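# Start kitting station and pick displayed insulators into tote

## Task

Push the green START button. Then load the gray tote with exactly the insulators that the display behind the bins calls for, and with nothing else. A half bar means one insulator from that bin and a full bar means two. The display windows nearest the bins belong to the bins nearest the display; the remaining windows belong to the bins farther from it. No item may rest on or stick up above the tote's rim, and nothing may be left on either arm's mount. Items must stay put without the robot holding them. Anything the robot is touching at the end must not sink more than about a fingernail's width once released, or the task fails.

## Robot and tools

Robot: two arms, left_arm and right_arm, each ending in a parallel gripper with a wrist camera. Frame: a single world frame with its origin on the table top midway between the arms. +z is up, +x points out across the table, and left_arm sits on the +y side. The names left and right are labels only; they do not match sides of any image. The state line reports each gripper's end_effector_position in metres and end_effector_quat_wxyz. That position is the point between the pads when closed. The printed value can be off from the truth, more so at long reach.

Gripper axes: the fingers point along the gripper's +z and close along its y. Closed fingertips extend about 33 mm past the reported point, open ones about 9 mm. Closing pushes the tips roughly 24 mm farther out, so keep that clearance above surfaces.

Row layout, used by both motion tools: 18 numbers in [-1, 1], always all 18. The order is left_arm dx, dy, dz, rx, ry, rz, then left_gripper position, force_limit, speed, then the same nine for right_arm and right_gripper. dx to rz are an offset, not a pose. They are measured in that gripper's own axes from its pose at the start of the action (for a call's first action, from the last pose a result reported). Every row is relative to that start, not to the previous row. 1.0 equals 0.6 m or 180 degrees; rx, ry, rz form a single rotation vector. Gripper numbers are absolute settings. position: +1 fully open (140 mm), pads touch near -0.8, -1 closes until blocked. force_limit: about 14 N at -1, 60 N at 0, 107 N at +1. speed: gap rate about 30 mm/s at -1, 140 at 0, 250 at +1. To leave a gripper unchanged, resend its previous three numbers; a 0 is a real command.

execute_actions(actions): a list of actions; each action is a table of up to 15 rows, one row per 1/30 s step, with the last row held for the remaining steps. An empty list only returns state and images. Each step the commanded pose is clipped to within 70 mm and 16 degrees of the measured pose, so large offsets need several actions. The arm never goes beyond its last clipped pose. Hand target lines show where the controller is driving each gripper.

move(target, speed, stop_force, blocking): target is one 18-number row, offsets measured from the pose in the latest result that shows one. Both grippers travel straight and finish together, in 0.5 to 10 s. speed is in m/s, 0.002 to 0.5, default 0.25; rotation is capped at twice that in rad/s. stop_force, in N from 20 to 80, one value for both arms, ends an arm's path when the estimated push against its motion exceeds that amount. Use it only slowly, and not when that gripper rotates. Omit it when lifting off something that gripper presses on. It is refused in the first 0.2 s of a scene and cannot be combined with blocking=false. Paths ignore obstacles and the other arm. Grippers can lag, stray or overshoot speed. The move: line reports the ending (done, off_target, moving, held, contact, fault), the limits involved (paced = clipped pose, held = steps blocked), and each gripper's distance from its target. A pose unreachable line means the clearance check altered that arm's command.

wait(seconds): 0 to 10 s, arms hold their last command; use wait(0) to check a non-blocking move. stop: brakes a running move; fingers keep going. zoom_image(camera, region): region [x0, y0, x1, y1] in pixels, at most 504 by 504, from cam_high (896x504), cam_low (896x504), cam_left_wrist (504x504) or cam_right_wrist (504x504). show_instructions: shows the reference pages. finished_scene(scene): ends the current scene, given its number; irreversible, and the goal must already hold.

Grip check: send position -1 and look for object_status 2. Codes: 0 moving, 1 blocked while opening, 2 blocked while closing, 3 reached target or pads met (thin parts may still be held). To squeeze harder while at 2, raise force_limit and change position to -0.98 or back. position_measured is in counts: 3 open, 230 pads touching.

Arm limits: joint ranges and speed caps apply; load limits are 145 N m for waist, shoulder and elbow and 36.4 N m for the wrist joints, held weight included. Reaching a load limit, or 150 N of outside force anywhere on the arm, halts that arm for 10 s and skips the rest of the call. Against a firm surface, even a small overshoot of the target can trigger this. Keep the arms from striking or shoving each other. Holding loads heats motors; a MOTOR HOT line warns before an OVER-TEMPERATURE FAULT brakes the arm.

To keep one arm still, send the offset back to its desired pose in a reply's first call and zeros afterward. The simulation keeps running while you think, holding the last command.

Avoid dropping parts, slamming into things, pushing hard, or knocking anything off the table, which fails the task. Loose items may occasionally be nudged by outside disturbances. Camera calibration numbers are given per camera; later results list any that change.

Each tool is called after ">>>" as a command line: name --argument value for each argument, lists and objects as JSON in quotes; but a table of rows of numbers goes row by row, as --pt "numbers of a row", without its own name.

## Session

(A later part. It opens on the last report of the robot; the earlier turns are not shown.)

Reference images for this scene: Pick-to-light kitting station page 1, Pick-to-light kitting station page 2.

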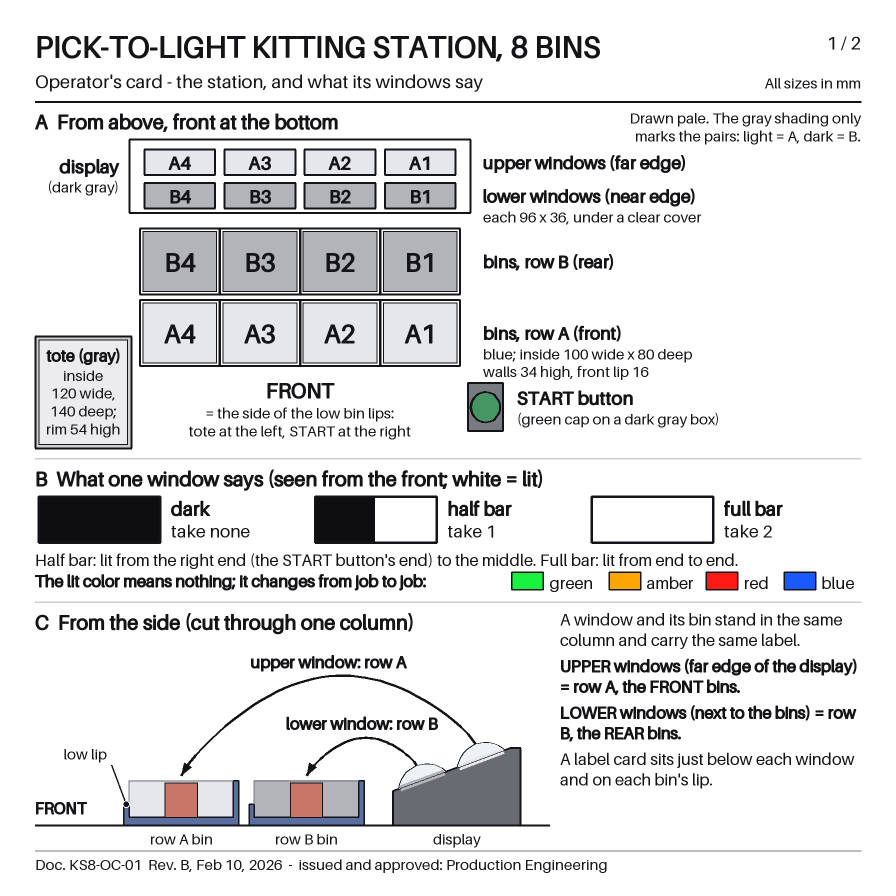

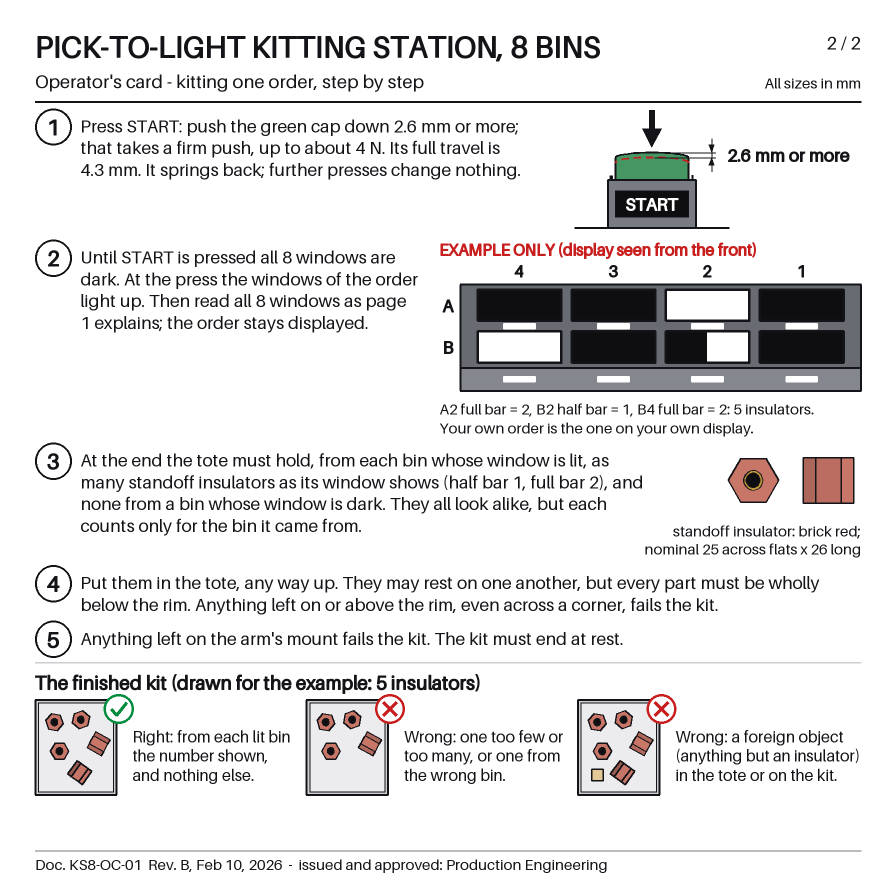

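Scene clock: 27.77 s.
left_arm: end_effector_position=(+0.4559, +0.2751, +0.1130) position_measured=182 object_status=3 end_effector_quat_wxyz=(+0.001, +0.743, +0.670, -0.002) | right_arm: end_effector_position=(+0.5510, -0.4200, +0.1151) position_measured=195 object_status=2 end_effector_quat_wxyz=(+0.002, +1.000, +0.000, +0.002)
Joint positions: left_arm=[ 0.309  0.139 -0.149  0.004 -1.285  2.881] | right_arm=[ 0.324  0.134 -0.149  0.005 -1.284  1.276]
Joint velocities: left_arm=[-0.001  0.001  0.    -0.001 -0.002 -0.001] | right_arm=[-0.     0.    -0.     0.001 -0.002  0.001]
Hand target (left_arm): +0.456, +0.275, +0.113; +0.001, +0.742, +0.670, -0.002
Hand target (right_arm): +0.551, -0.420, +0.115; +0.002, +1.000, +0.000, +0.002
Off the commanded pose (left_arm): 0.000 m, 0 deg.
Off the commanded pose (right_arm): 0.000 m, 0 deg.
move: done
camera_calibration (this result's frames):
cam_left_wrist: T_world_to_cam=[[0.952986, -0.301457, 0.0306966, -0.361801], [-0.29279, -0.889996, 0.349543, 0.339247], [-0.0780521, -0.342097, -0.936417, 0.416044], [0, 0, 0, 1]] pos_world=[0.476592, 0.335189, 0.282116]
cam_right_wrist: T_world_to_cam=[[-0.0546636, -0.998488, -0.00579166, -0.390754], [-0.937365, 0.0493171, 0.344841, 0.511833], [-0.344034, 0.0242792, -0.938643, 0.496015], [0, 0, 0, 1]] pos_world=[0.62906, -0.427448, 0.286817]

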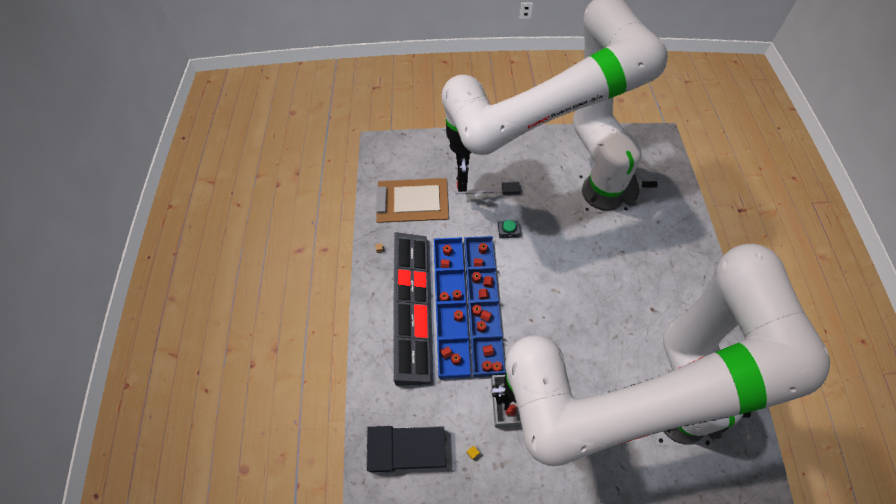

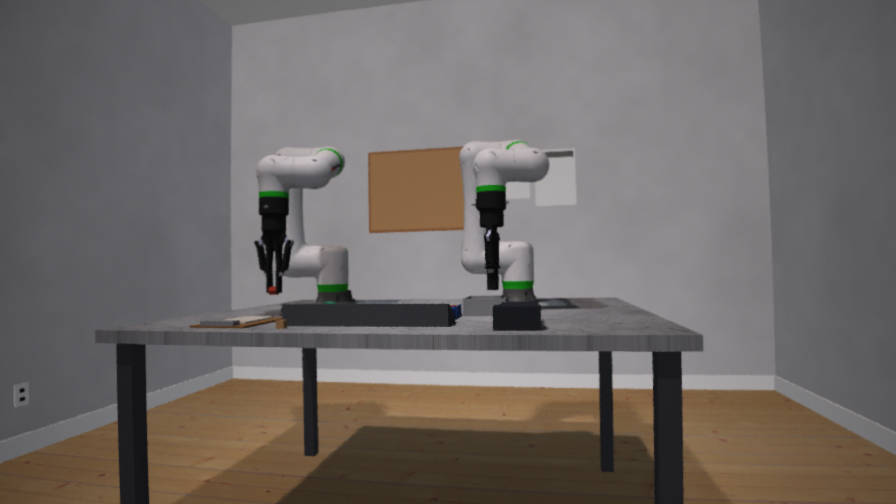

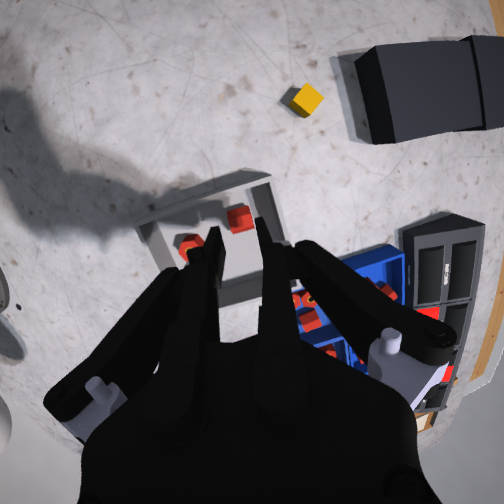

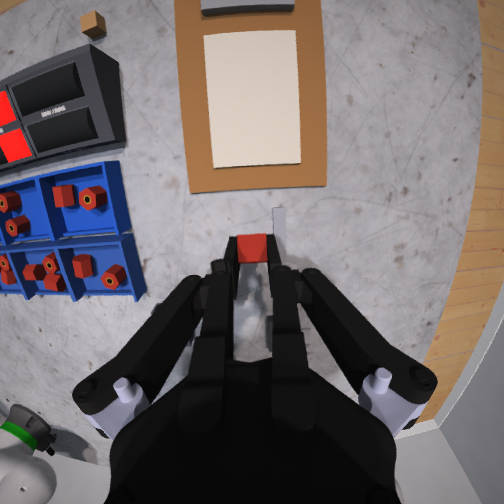

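>>> move --target '[-0.572,0.1425,0.04,0,0,-0.03,-0.40,-0.2,-0.3,0,0,0,0,0,0,-1,-0.2,-0.3]' --speed 0.3

>>> zoom_image --camera "cam_left_wrist" --region '[170,160,310,300]'

Scene clock: 29.60 s.
left_arm: end_effector_position=(+0.5044, -0.0746, +0.0903) position_measured=179 object_status=3 end_effector_quat_wxyz=(+0.000, +0.710, +0.704, -0.002) | right_arm: end_effector_position=(+0.5510, -0.4200, +0.1151) position_measured=195 object_status=2 end_effector_quat_wxyz=(+0.002, +1.000, +0.000, +0.002)
Joint positions: left_arm=[-0.302  0.604  0.426  0.005 -1.393  3.586] | right_arm=[ 0.324  0.134 -0.149  0.005 -1.284  1.276]
Joint velocities: left_arm=[ 0.001  0.001 -0.002 -0.002  0.001  0.001] | right_arm=[ 0.     0.    -0.001 -0.     0.001 -0.   ]
Hand target (left_arm): +0.504, -0.075, +0.090; +0.000, +0.710, +0.704, -0.002
Hand target (right_arm): +0.551, -0.420, +0.115; +0.002, +1.000, +0.000, +0.002
Off the commanded pose (left_arm): 0.001 m, 0 deg.
Off the commanded pose (right_arm): 0.000 m, 0 deg.
move: done
camera_calibration (this result's frames):
cam_left_wrist: T_world_to_cam=[[0.977138, -0.210593, 0.0291931, -0.518017], [-0.207363, -0.913701, 0.349501, 0.00526764], [-0.0469289, -0.347564, -0.936481, 0.262863], [0, 0, 0, 1]] pos_world=[0.519602, -0.0129161, 0.259448]
cam_right_wrist: T_world_to_cam=[[-0.0546636, -0.998488, -0.00579162, -0.390754], [-0.937365, 0.0493171, 0.344841, 0.511833], [-0.344034, 0.0242791, -0.938643, 0.496015], [0, 0, 0, 1]] pos_world=[0.62906, -0.427448, 0.286817]

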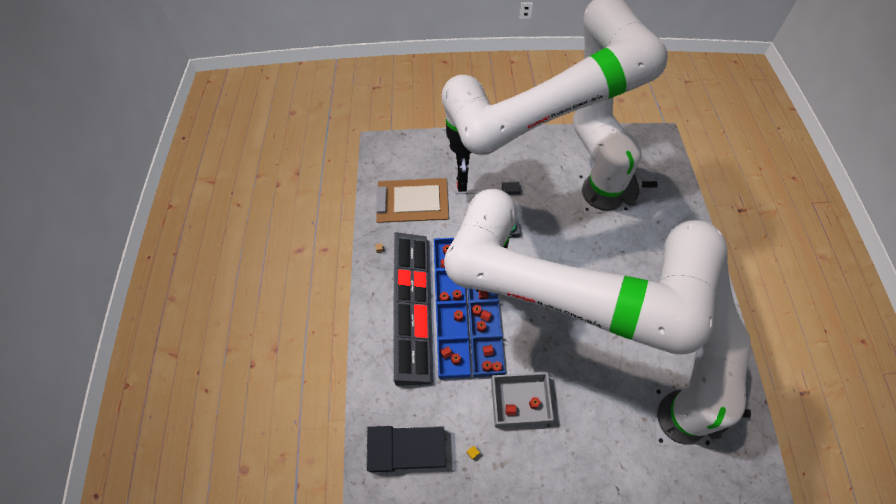

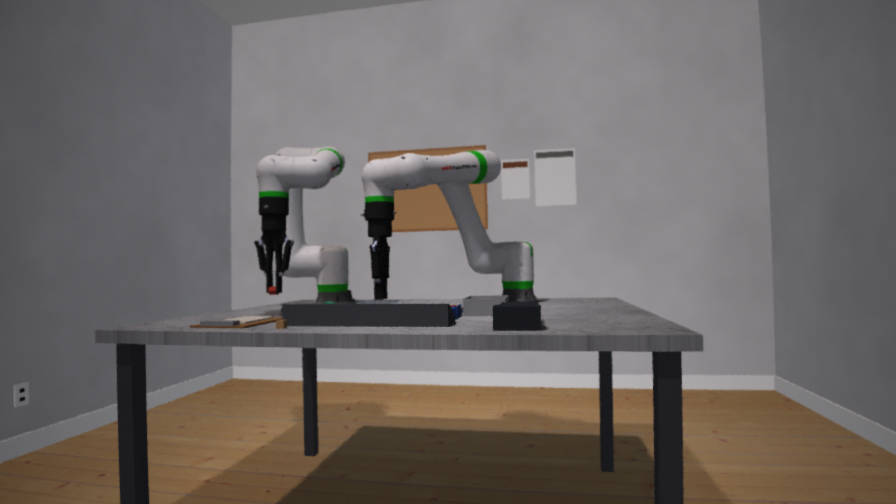

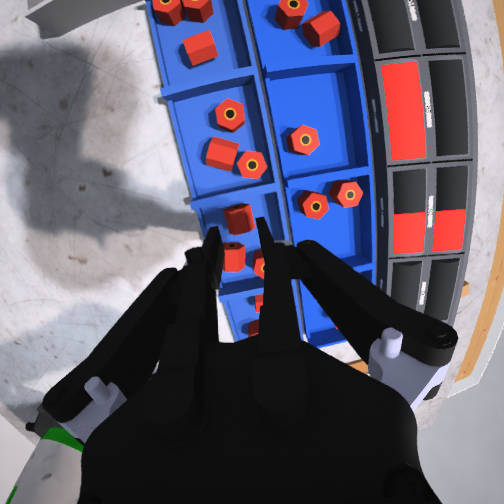

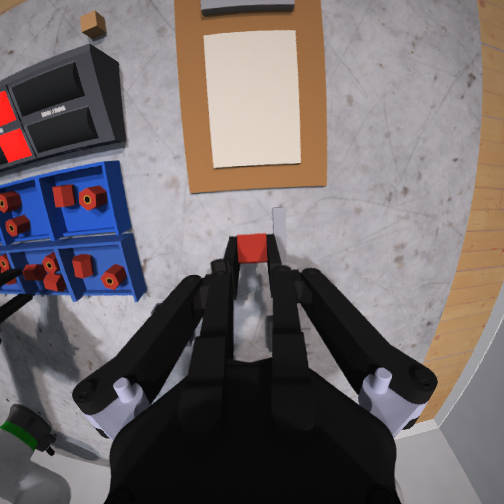

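Region (170, 160, 310, 300) of cam_left_wrist's 504x504 image, scaled by 3.600, with more detail than that image has.

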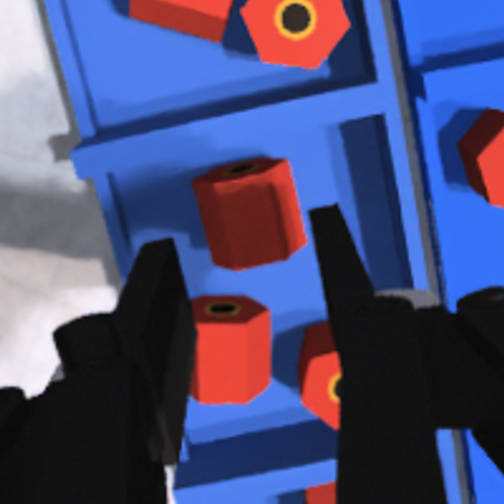

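>>> move --target '[0.005,0.001,0.072,0,0,-0.015,-0.40,-0.2,-0.3,0,0,0,0,0,0,-1,-0.2,-0.3]' --speed 0.035 --stop_force 25

>>> execute_actions --actions '[[[0,0,0,0,0,0,-1,-0.2,-0.3,0,0,0,0,0,0,-1,-0.2,-0.3]]]'

Scene clock: 31.27 s.
left_arm: end_effector_position=(+0.5051, -0.0718, +0.0471) position_measured=179 object_status=3 end_effector_quat_wxyz=(+0.000, +0.693, +0.721, -0.002) | right_arm: end_effector_position=(+0.5510, -0.4200, +0.1151) position_measured=195 object_status=2 end_effector_quat_wxyz=(+0.002, +1.000, +0.000, +0.002)
Joint positions: left_arm=[-0.298  0.626  0.357  0.005 -1.303  3.629] | right_arm=[ 0.324  0.134 -0.149  0.005 -1.284  1.276]
Joint velocities: left_arm=[ 0.001 -0.001 -0.001 -0.001  0.001 -0.   ] | right_arm=[ 0.     0.    -0.    -0.001 -0.    -0.   ]
Hand target (left_arm): +0.505, -0.072, +0.047; +0.000, +0.693, +0.721, -0.002
Hand target (right_arm): +0.551, -0.420, +0.115; +0.002, +1.000, +0.000, +0.002
Off the commanded pose (left_arm): 0.000 m, 0 deg.
Off the commanded pose (right_arm): 0.000 m, 0 deg.
move: done
camera_calibration (this result's frames):
cam_left_wrist: T_world_to_cam=[[0.986009, -0.164161, 0.0289387, -0.517984], [-0.163849, -0.922545, 0.349377, 0.000519069], [-0.030657, -0.349231, -0.936535, 0.215034], [0, 0, 0, 1]] pos_world=[0.517414, -0.00945748, 0.216196]
cam_right_wrist: T_world_to_cam=[[-0.0546636, -0.998488, -0.0057915, -0.390754], [-0.937365, 0.0493171, 0.344841, 0.511833], [-0.344034, 0.024279, -0.938643, 0.496015], [0, 0, 0, 1]] pos_world=[0.62906, -0.427448, 0.286817]

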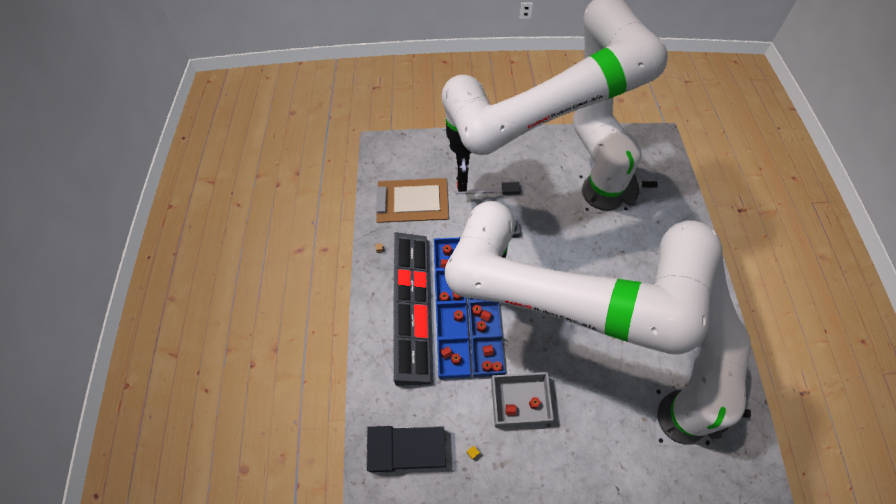

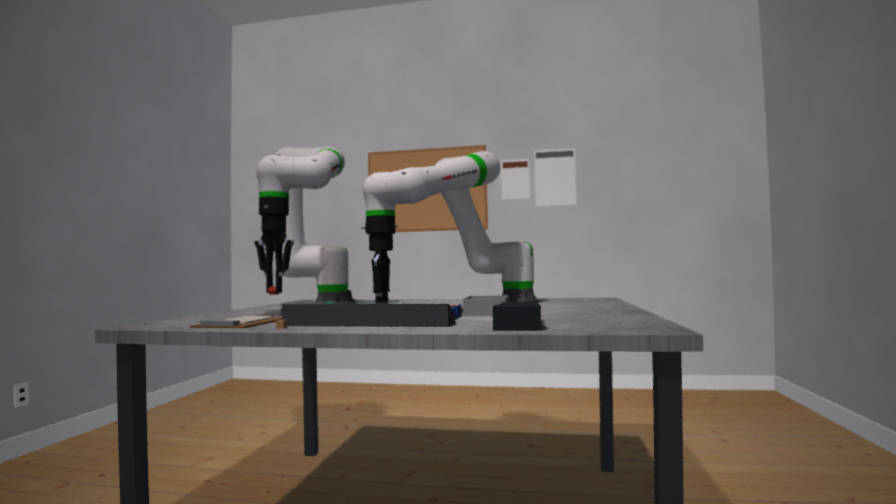

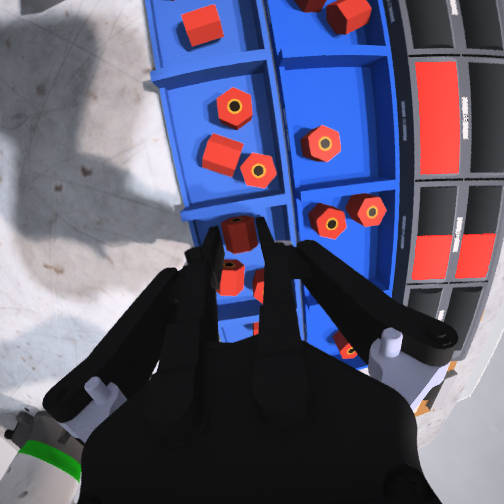

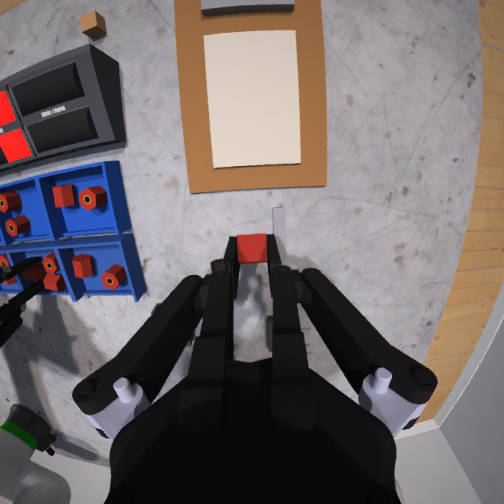

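Scene clock: 31.77 s.
left_arm: end_effector_position=(+0.5051, -0.0718, +0.0471) position_measured=192 object_status=2 end_effector_quat_wxyz=(+0.000, +0.693, +0.721, -0.002) | right_arm: end_effector_position=(+0.5510, -0.4200, +0.1151) position_measured=195 object_status=2 end_effector_quat_wxyz=(+0.002, +1.000, +0.000, +0.002)
Joint positions: left_arm=[-0.298  0.626  0.357  0.005 -1.303  3.629] | right_arm=[ 0.324  0.134 -0.149  0.005 -1.284  1.276]
Joint velocities: left_arm=[ 0.     0.001 -0.003  0.    -0.    -0.001] | right_arm=[-0.    -0.    -0.     0.    -0.001 -0.   ]
Hand target (left_arm): +0.505, -0.072, +0.047; +0.000, +0.693, +0.721, -0.002
Hand target (right_arm): +0.551, -0.420, +0.115; +0.002, +1.000, +0.000, +0.002
Off the commanded pose (left_arm): 0.000 m, 0 deg.
Off the commanded pose (right_arm): 0.000 m, 0 deg.
camera_calibration (this result's frames):
cam_left_wrist: T_world_to_cam=[[0.986014, -0.164134, 0.028929, -0.517986], [-0.163819, -0.922533, 0.349422, 0.000490914], [-0.0306642, -0.349274, -0.936519, 0.215035], [0, 0, 0, 1]] pos_world=[0.517415, -0.00945995, 0.216198]
cam_right_wrist: T_world_to_cam=[[-0.0546637, -0.998488, -0.00579151, -0.390754], [-0.937365, 0.0493172, 0.344841, 0.511833], [-0.344034, 0.024279, -0.938643, 0.496015], [0, 0, 0, 1]] pos_world=[0.62906, -0.427448, 0.286817]

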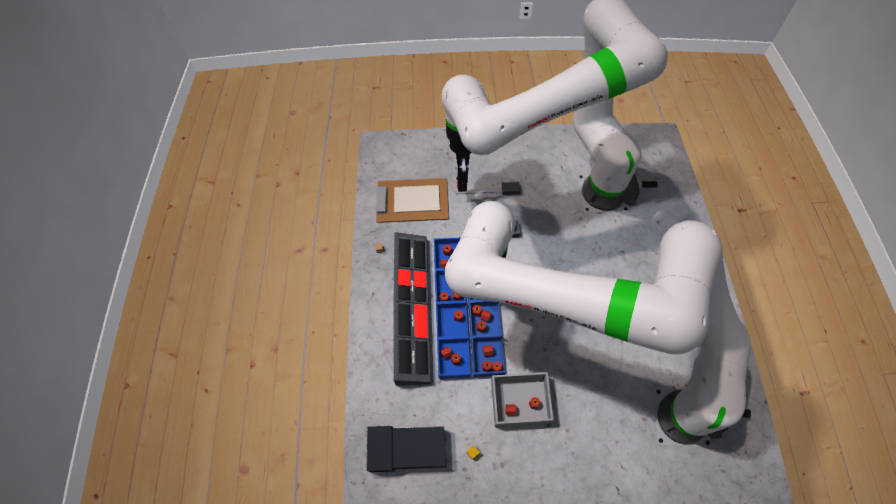

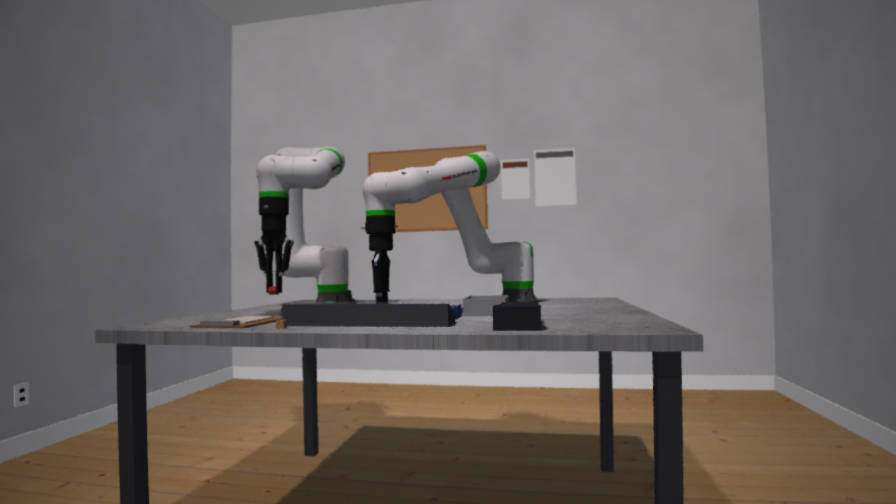

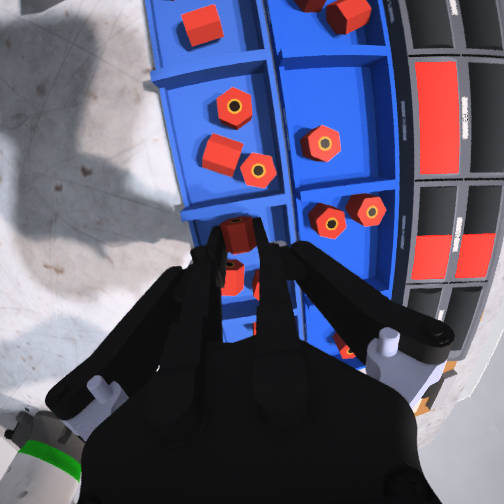

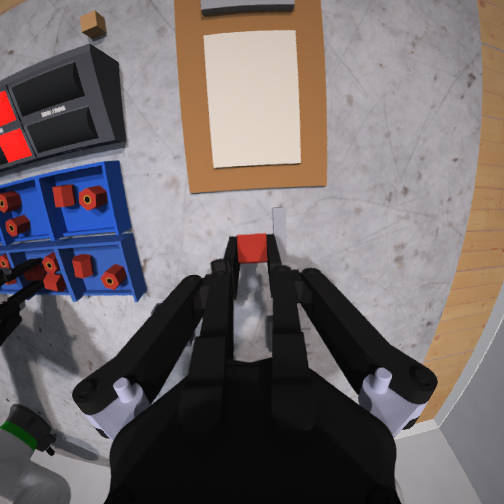

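>>> move --target '[0,0,-0.11,0,0,0,-1,-0.2,-0.3,0,0,0,0,0,0,-1,-0.2,-0.3]' --speed 0.12

>>> move --target '[0.49,-0.159,0,0,0,0,-1,-0.2,-0.3,-0.05,-0.35,0,0,0,-0.2,-1,-0.2,-0.3]' --speed 0.28

Scene clock: 32.83 s.
left_arm: end_effector_position=(+0.5050, -0.0716, +0.1133) position_measured=192 object_status=2 end_effector_quat_wxyz=(+0.000, +0.693, +0.721, -0.002) | right_arm: end_effector_position=(+0.5510, -0.4200, +0.1151) position_measured=195 object_status=2 end_effector_quat_wxyz=(+0.002, +1.000, +0.000, +0.002)
Joint positions: left_arm=[-0.298  0.591  0.459  0.005 -1.44   3.629] | right_arm=[ 0.324  0.134 -0.149  0.005 -1.284  1.276]
Joint velocities: left_arm=[ 0.001  0.004 -0.    -0.001 -0.002  0.   ] | right_arm=[-0.    -0.    -0.     0.001  0.001  0.001]
Hand target (left_arm): +0.505, -0.072, +0.113; +0.000, +0.693, +0.721, -0.002
Hand target (right_arm): +0.551, -0.420, +0.115; +0.002, +1.000, +0.000, +0.002
Off the commanded pose (left_arm): 0.000 m, 0 deg.
Off the commanded pose (right_arm): 0.000 m, 0 deg.
move: done
camera_calibration (this result's frames):
cam_left_wrist: T_world_to_cam=[[0.98597, -0.164349, 0.0291877, -0.519792], [-0.164104, -0.922408, 0.349618, -0.02233], [-0.0305365, -0.349503, -0.936438, 0.277029], [0, 0, 0, 1]] pos_world=[0.517294, -0.00920244, 0.282399]
cam_right_wrist: T_world_to_cam=[[-0.0546638, -0.998488, -0.00579177, -0.390754], [-0.937365, 0.0493172, 0.344841, 0.511833], [-0.344034, 0.0242793, -0.938643, 0.496015], [0, 0, 0, 1]] pos_world=[0.62906, -0.427448, 0.286817]

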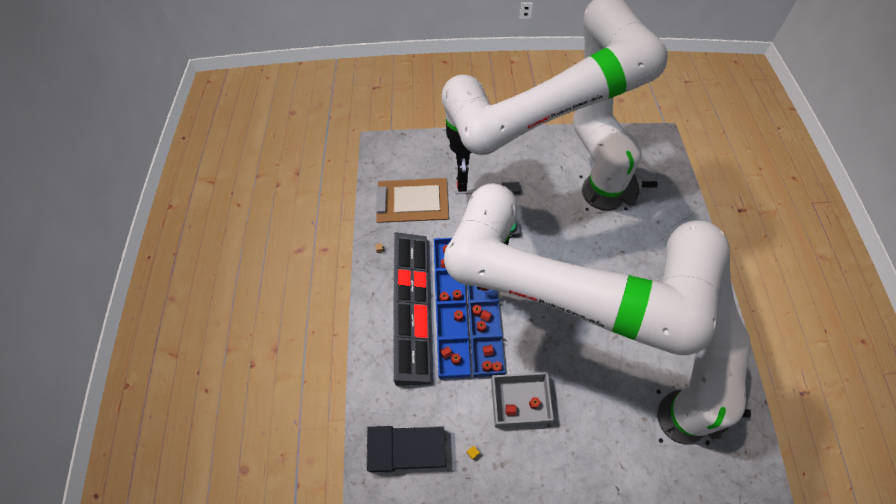

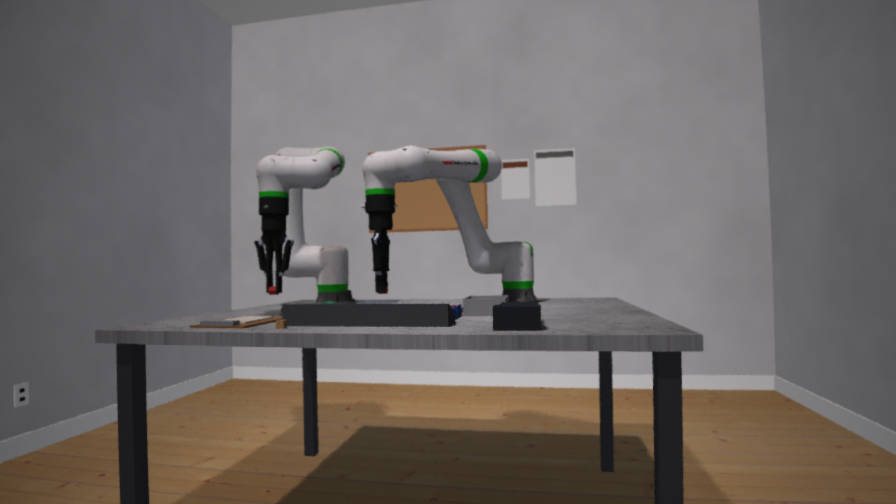

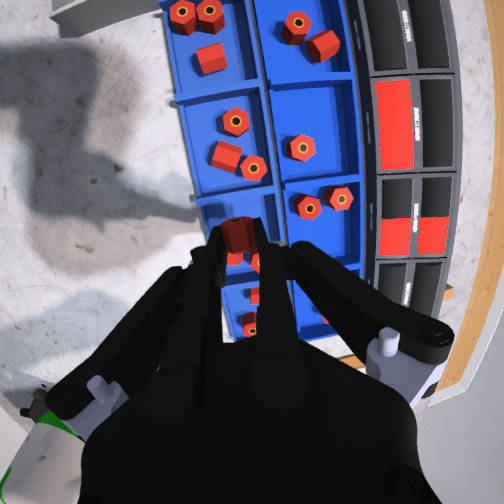

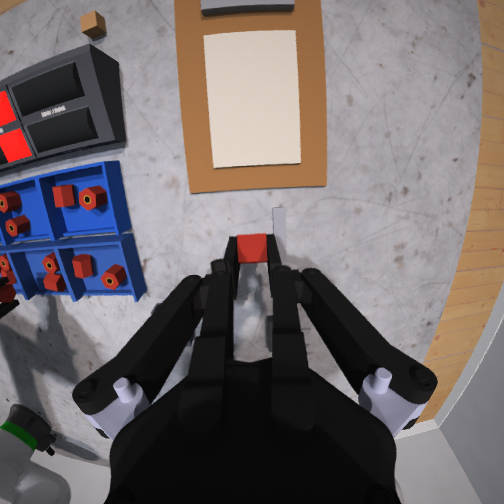

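Scene clock: 34.40 s.
left_arm: end_effector_position=(+0.3994, +0.2183, +0.1120) position_measured=192 object_status=2 end_effector_quat_wxyz=(+0.001, +0.693, +0.721, -0.002) | right_arm: end_effector_position=(+0.5203, -0.2097, +0.1141) position_measured=195 object_status=2 end_effector_quat_wxyz=(+0.002, +0.951, +0.309, +0.001)
Joint positions: left_arm=[ 0.195  0.027 -0.273  0.004 -1.273  3.136] | right_arm=[ 0.742  0.184 -0.094  0.004 -1.292  1.486]
Joint velocities: left_arm=[ 0.    -0.001  0.     0.001  0.002 -0.   ] | right_arm=[ 0.     0.001 -0.     0.     0.     0.   ]
Hand target (left_arm): +0.399, +0.218, +0.112; +0.001, +0.693, +0.721, -0.002
Hand target (right_arm): +0.520, -0.210, +0.114; +0.002, +0.951, +0.309, +0.001
Off the commanded pose (left_arm): 0.001 m, 0 deg.
Off the commanded pose (right_arm): 0.001 m, 0 deg.
move: done
camera_calibration (this result's frames):
cam_left_wrist: T_world_to_cam=[[0.985988, -0.16408, 0.0300855, -0.368189], [-0.164163, -0.922369, 0.349694, 0.228177], [-0.0296278, -0.349733, -0.936381, 0.373549], [0, 0, 0, 1]] pos_world=[0.411556, 0.280694, 0.281069]
cam_right_wrist: T_world_to_cam=[[0.542637, -0.839948, -0.00565041, -0.459988], [-0.786569, -0.510489, 0.347434, 0.276815], [-0.294711, -0.184086, -0.937687, 0.409985], [0, 0, 0, 1]] pos_world=[0.588168, -0.169582, 0.285664]

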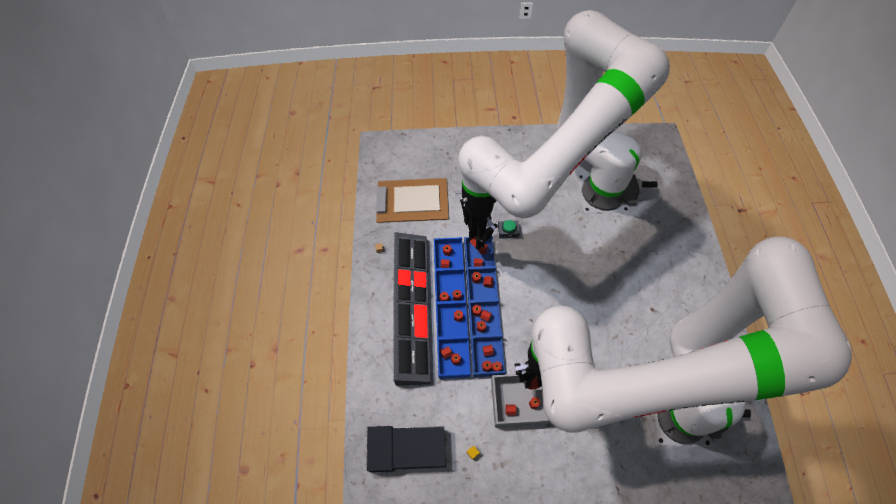

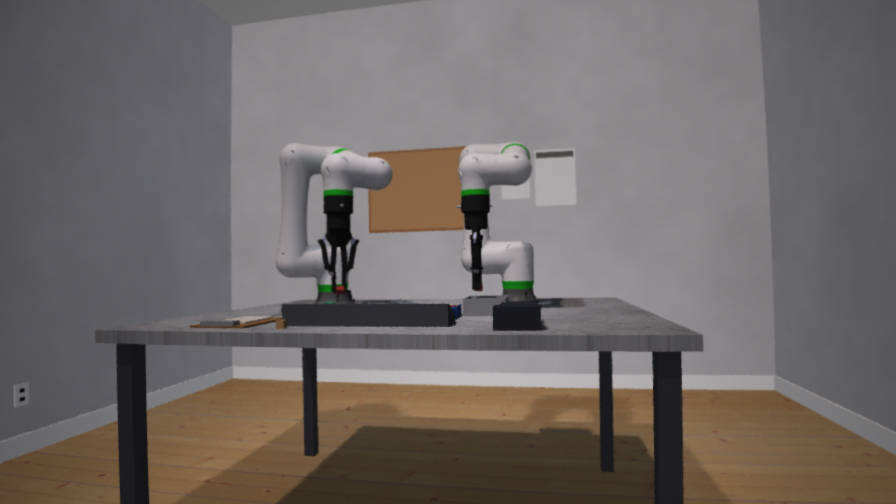

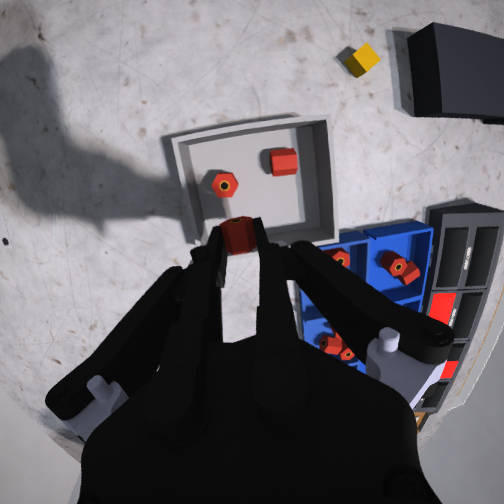

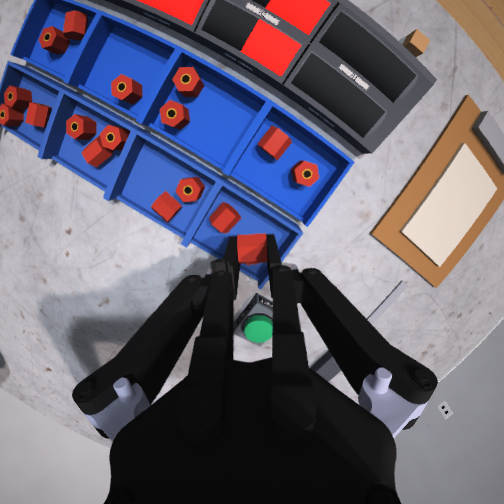

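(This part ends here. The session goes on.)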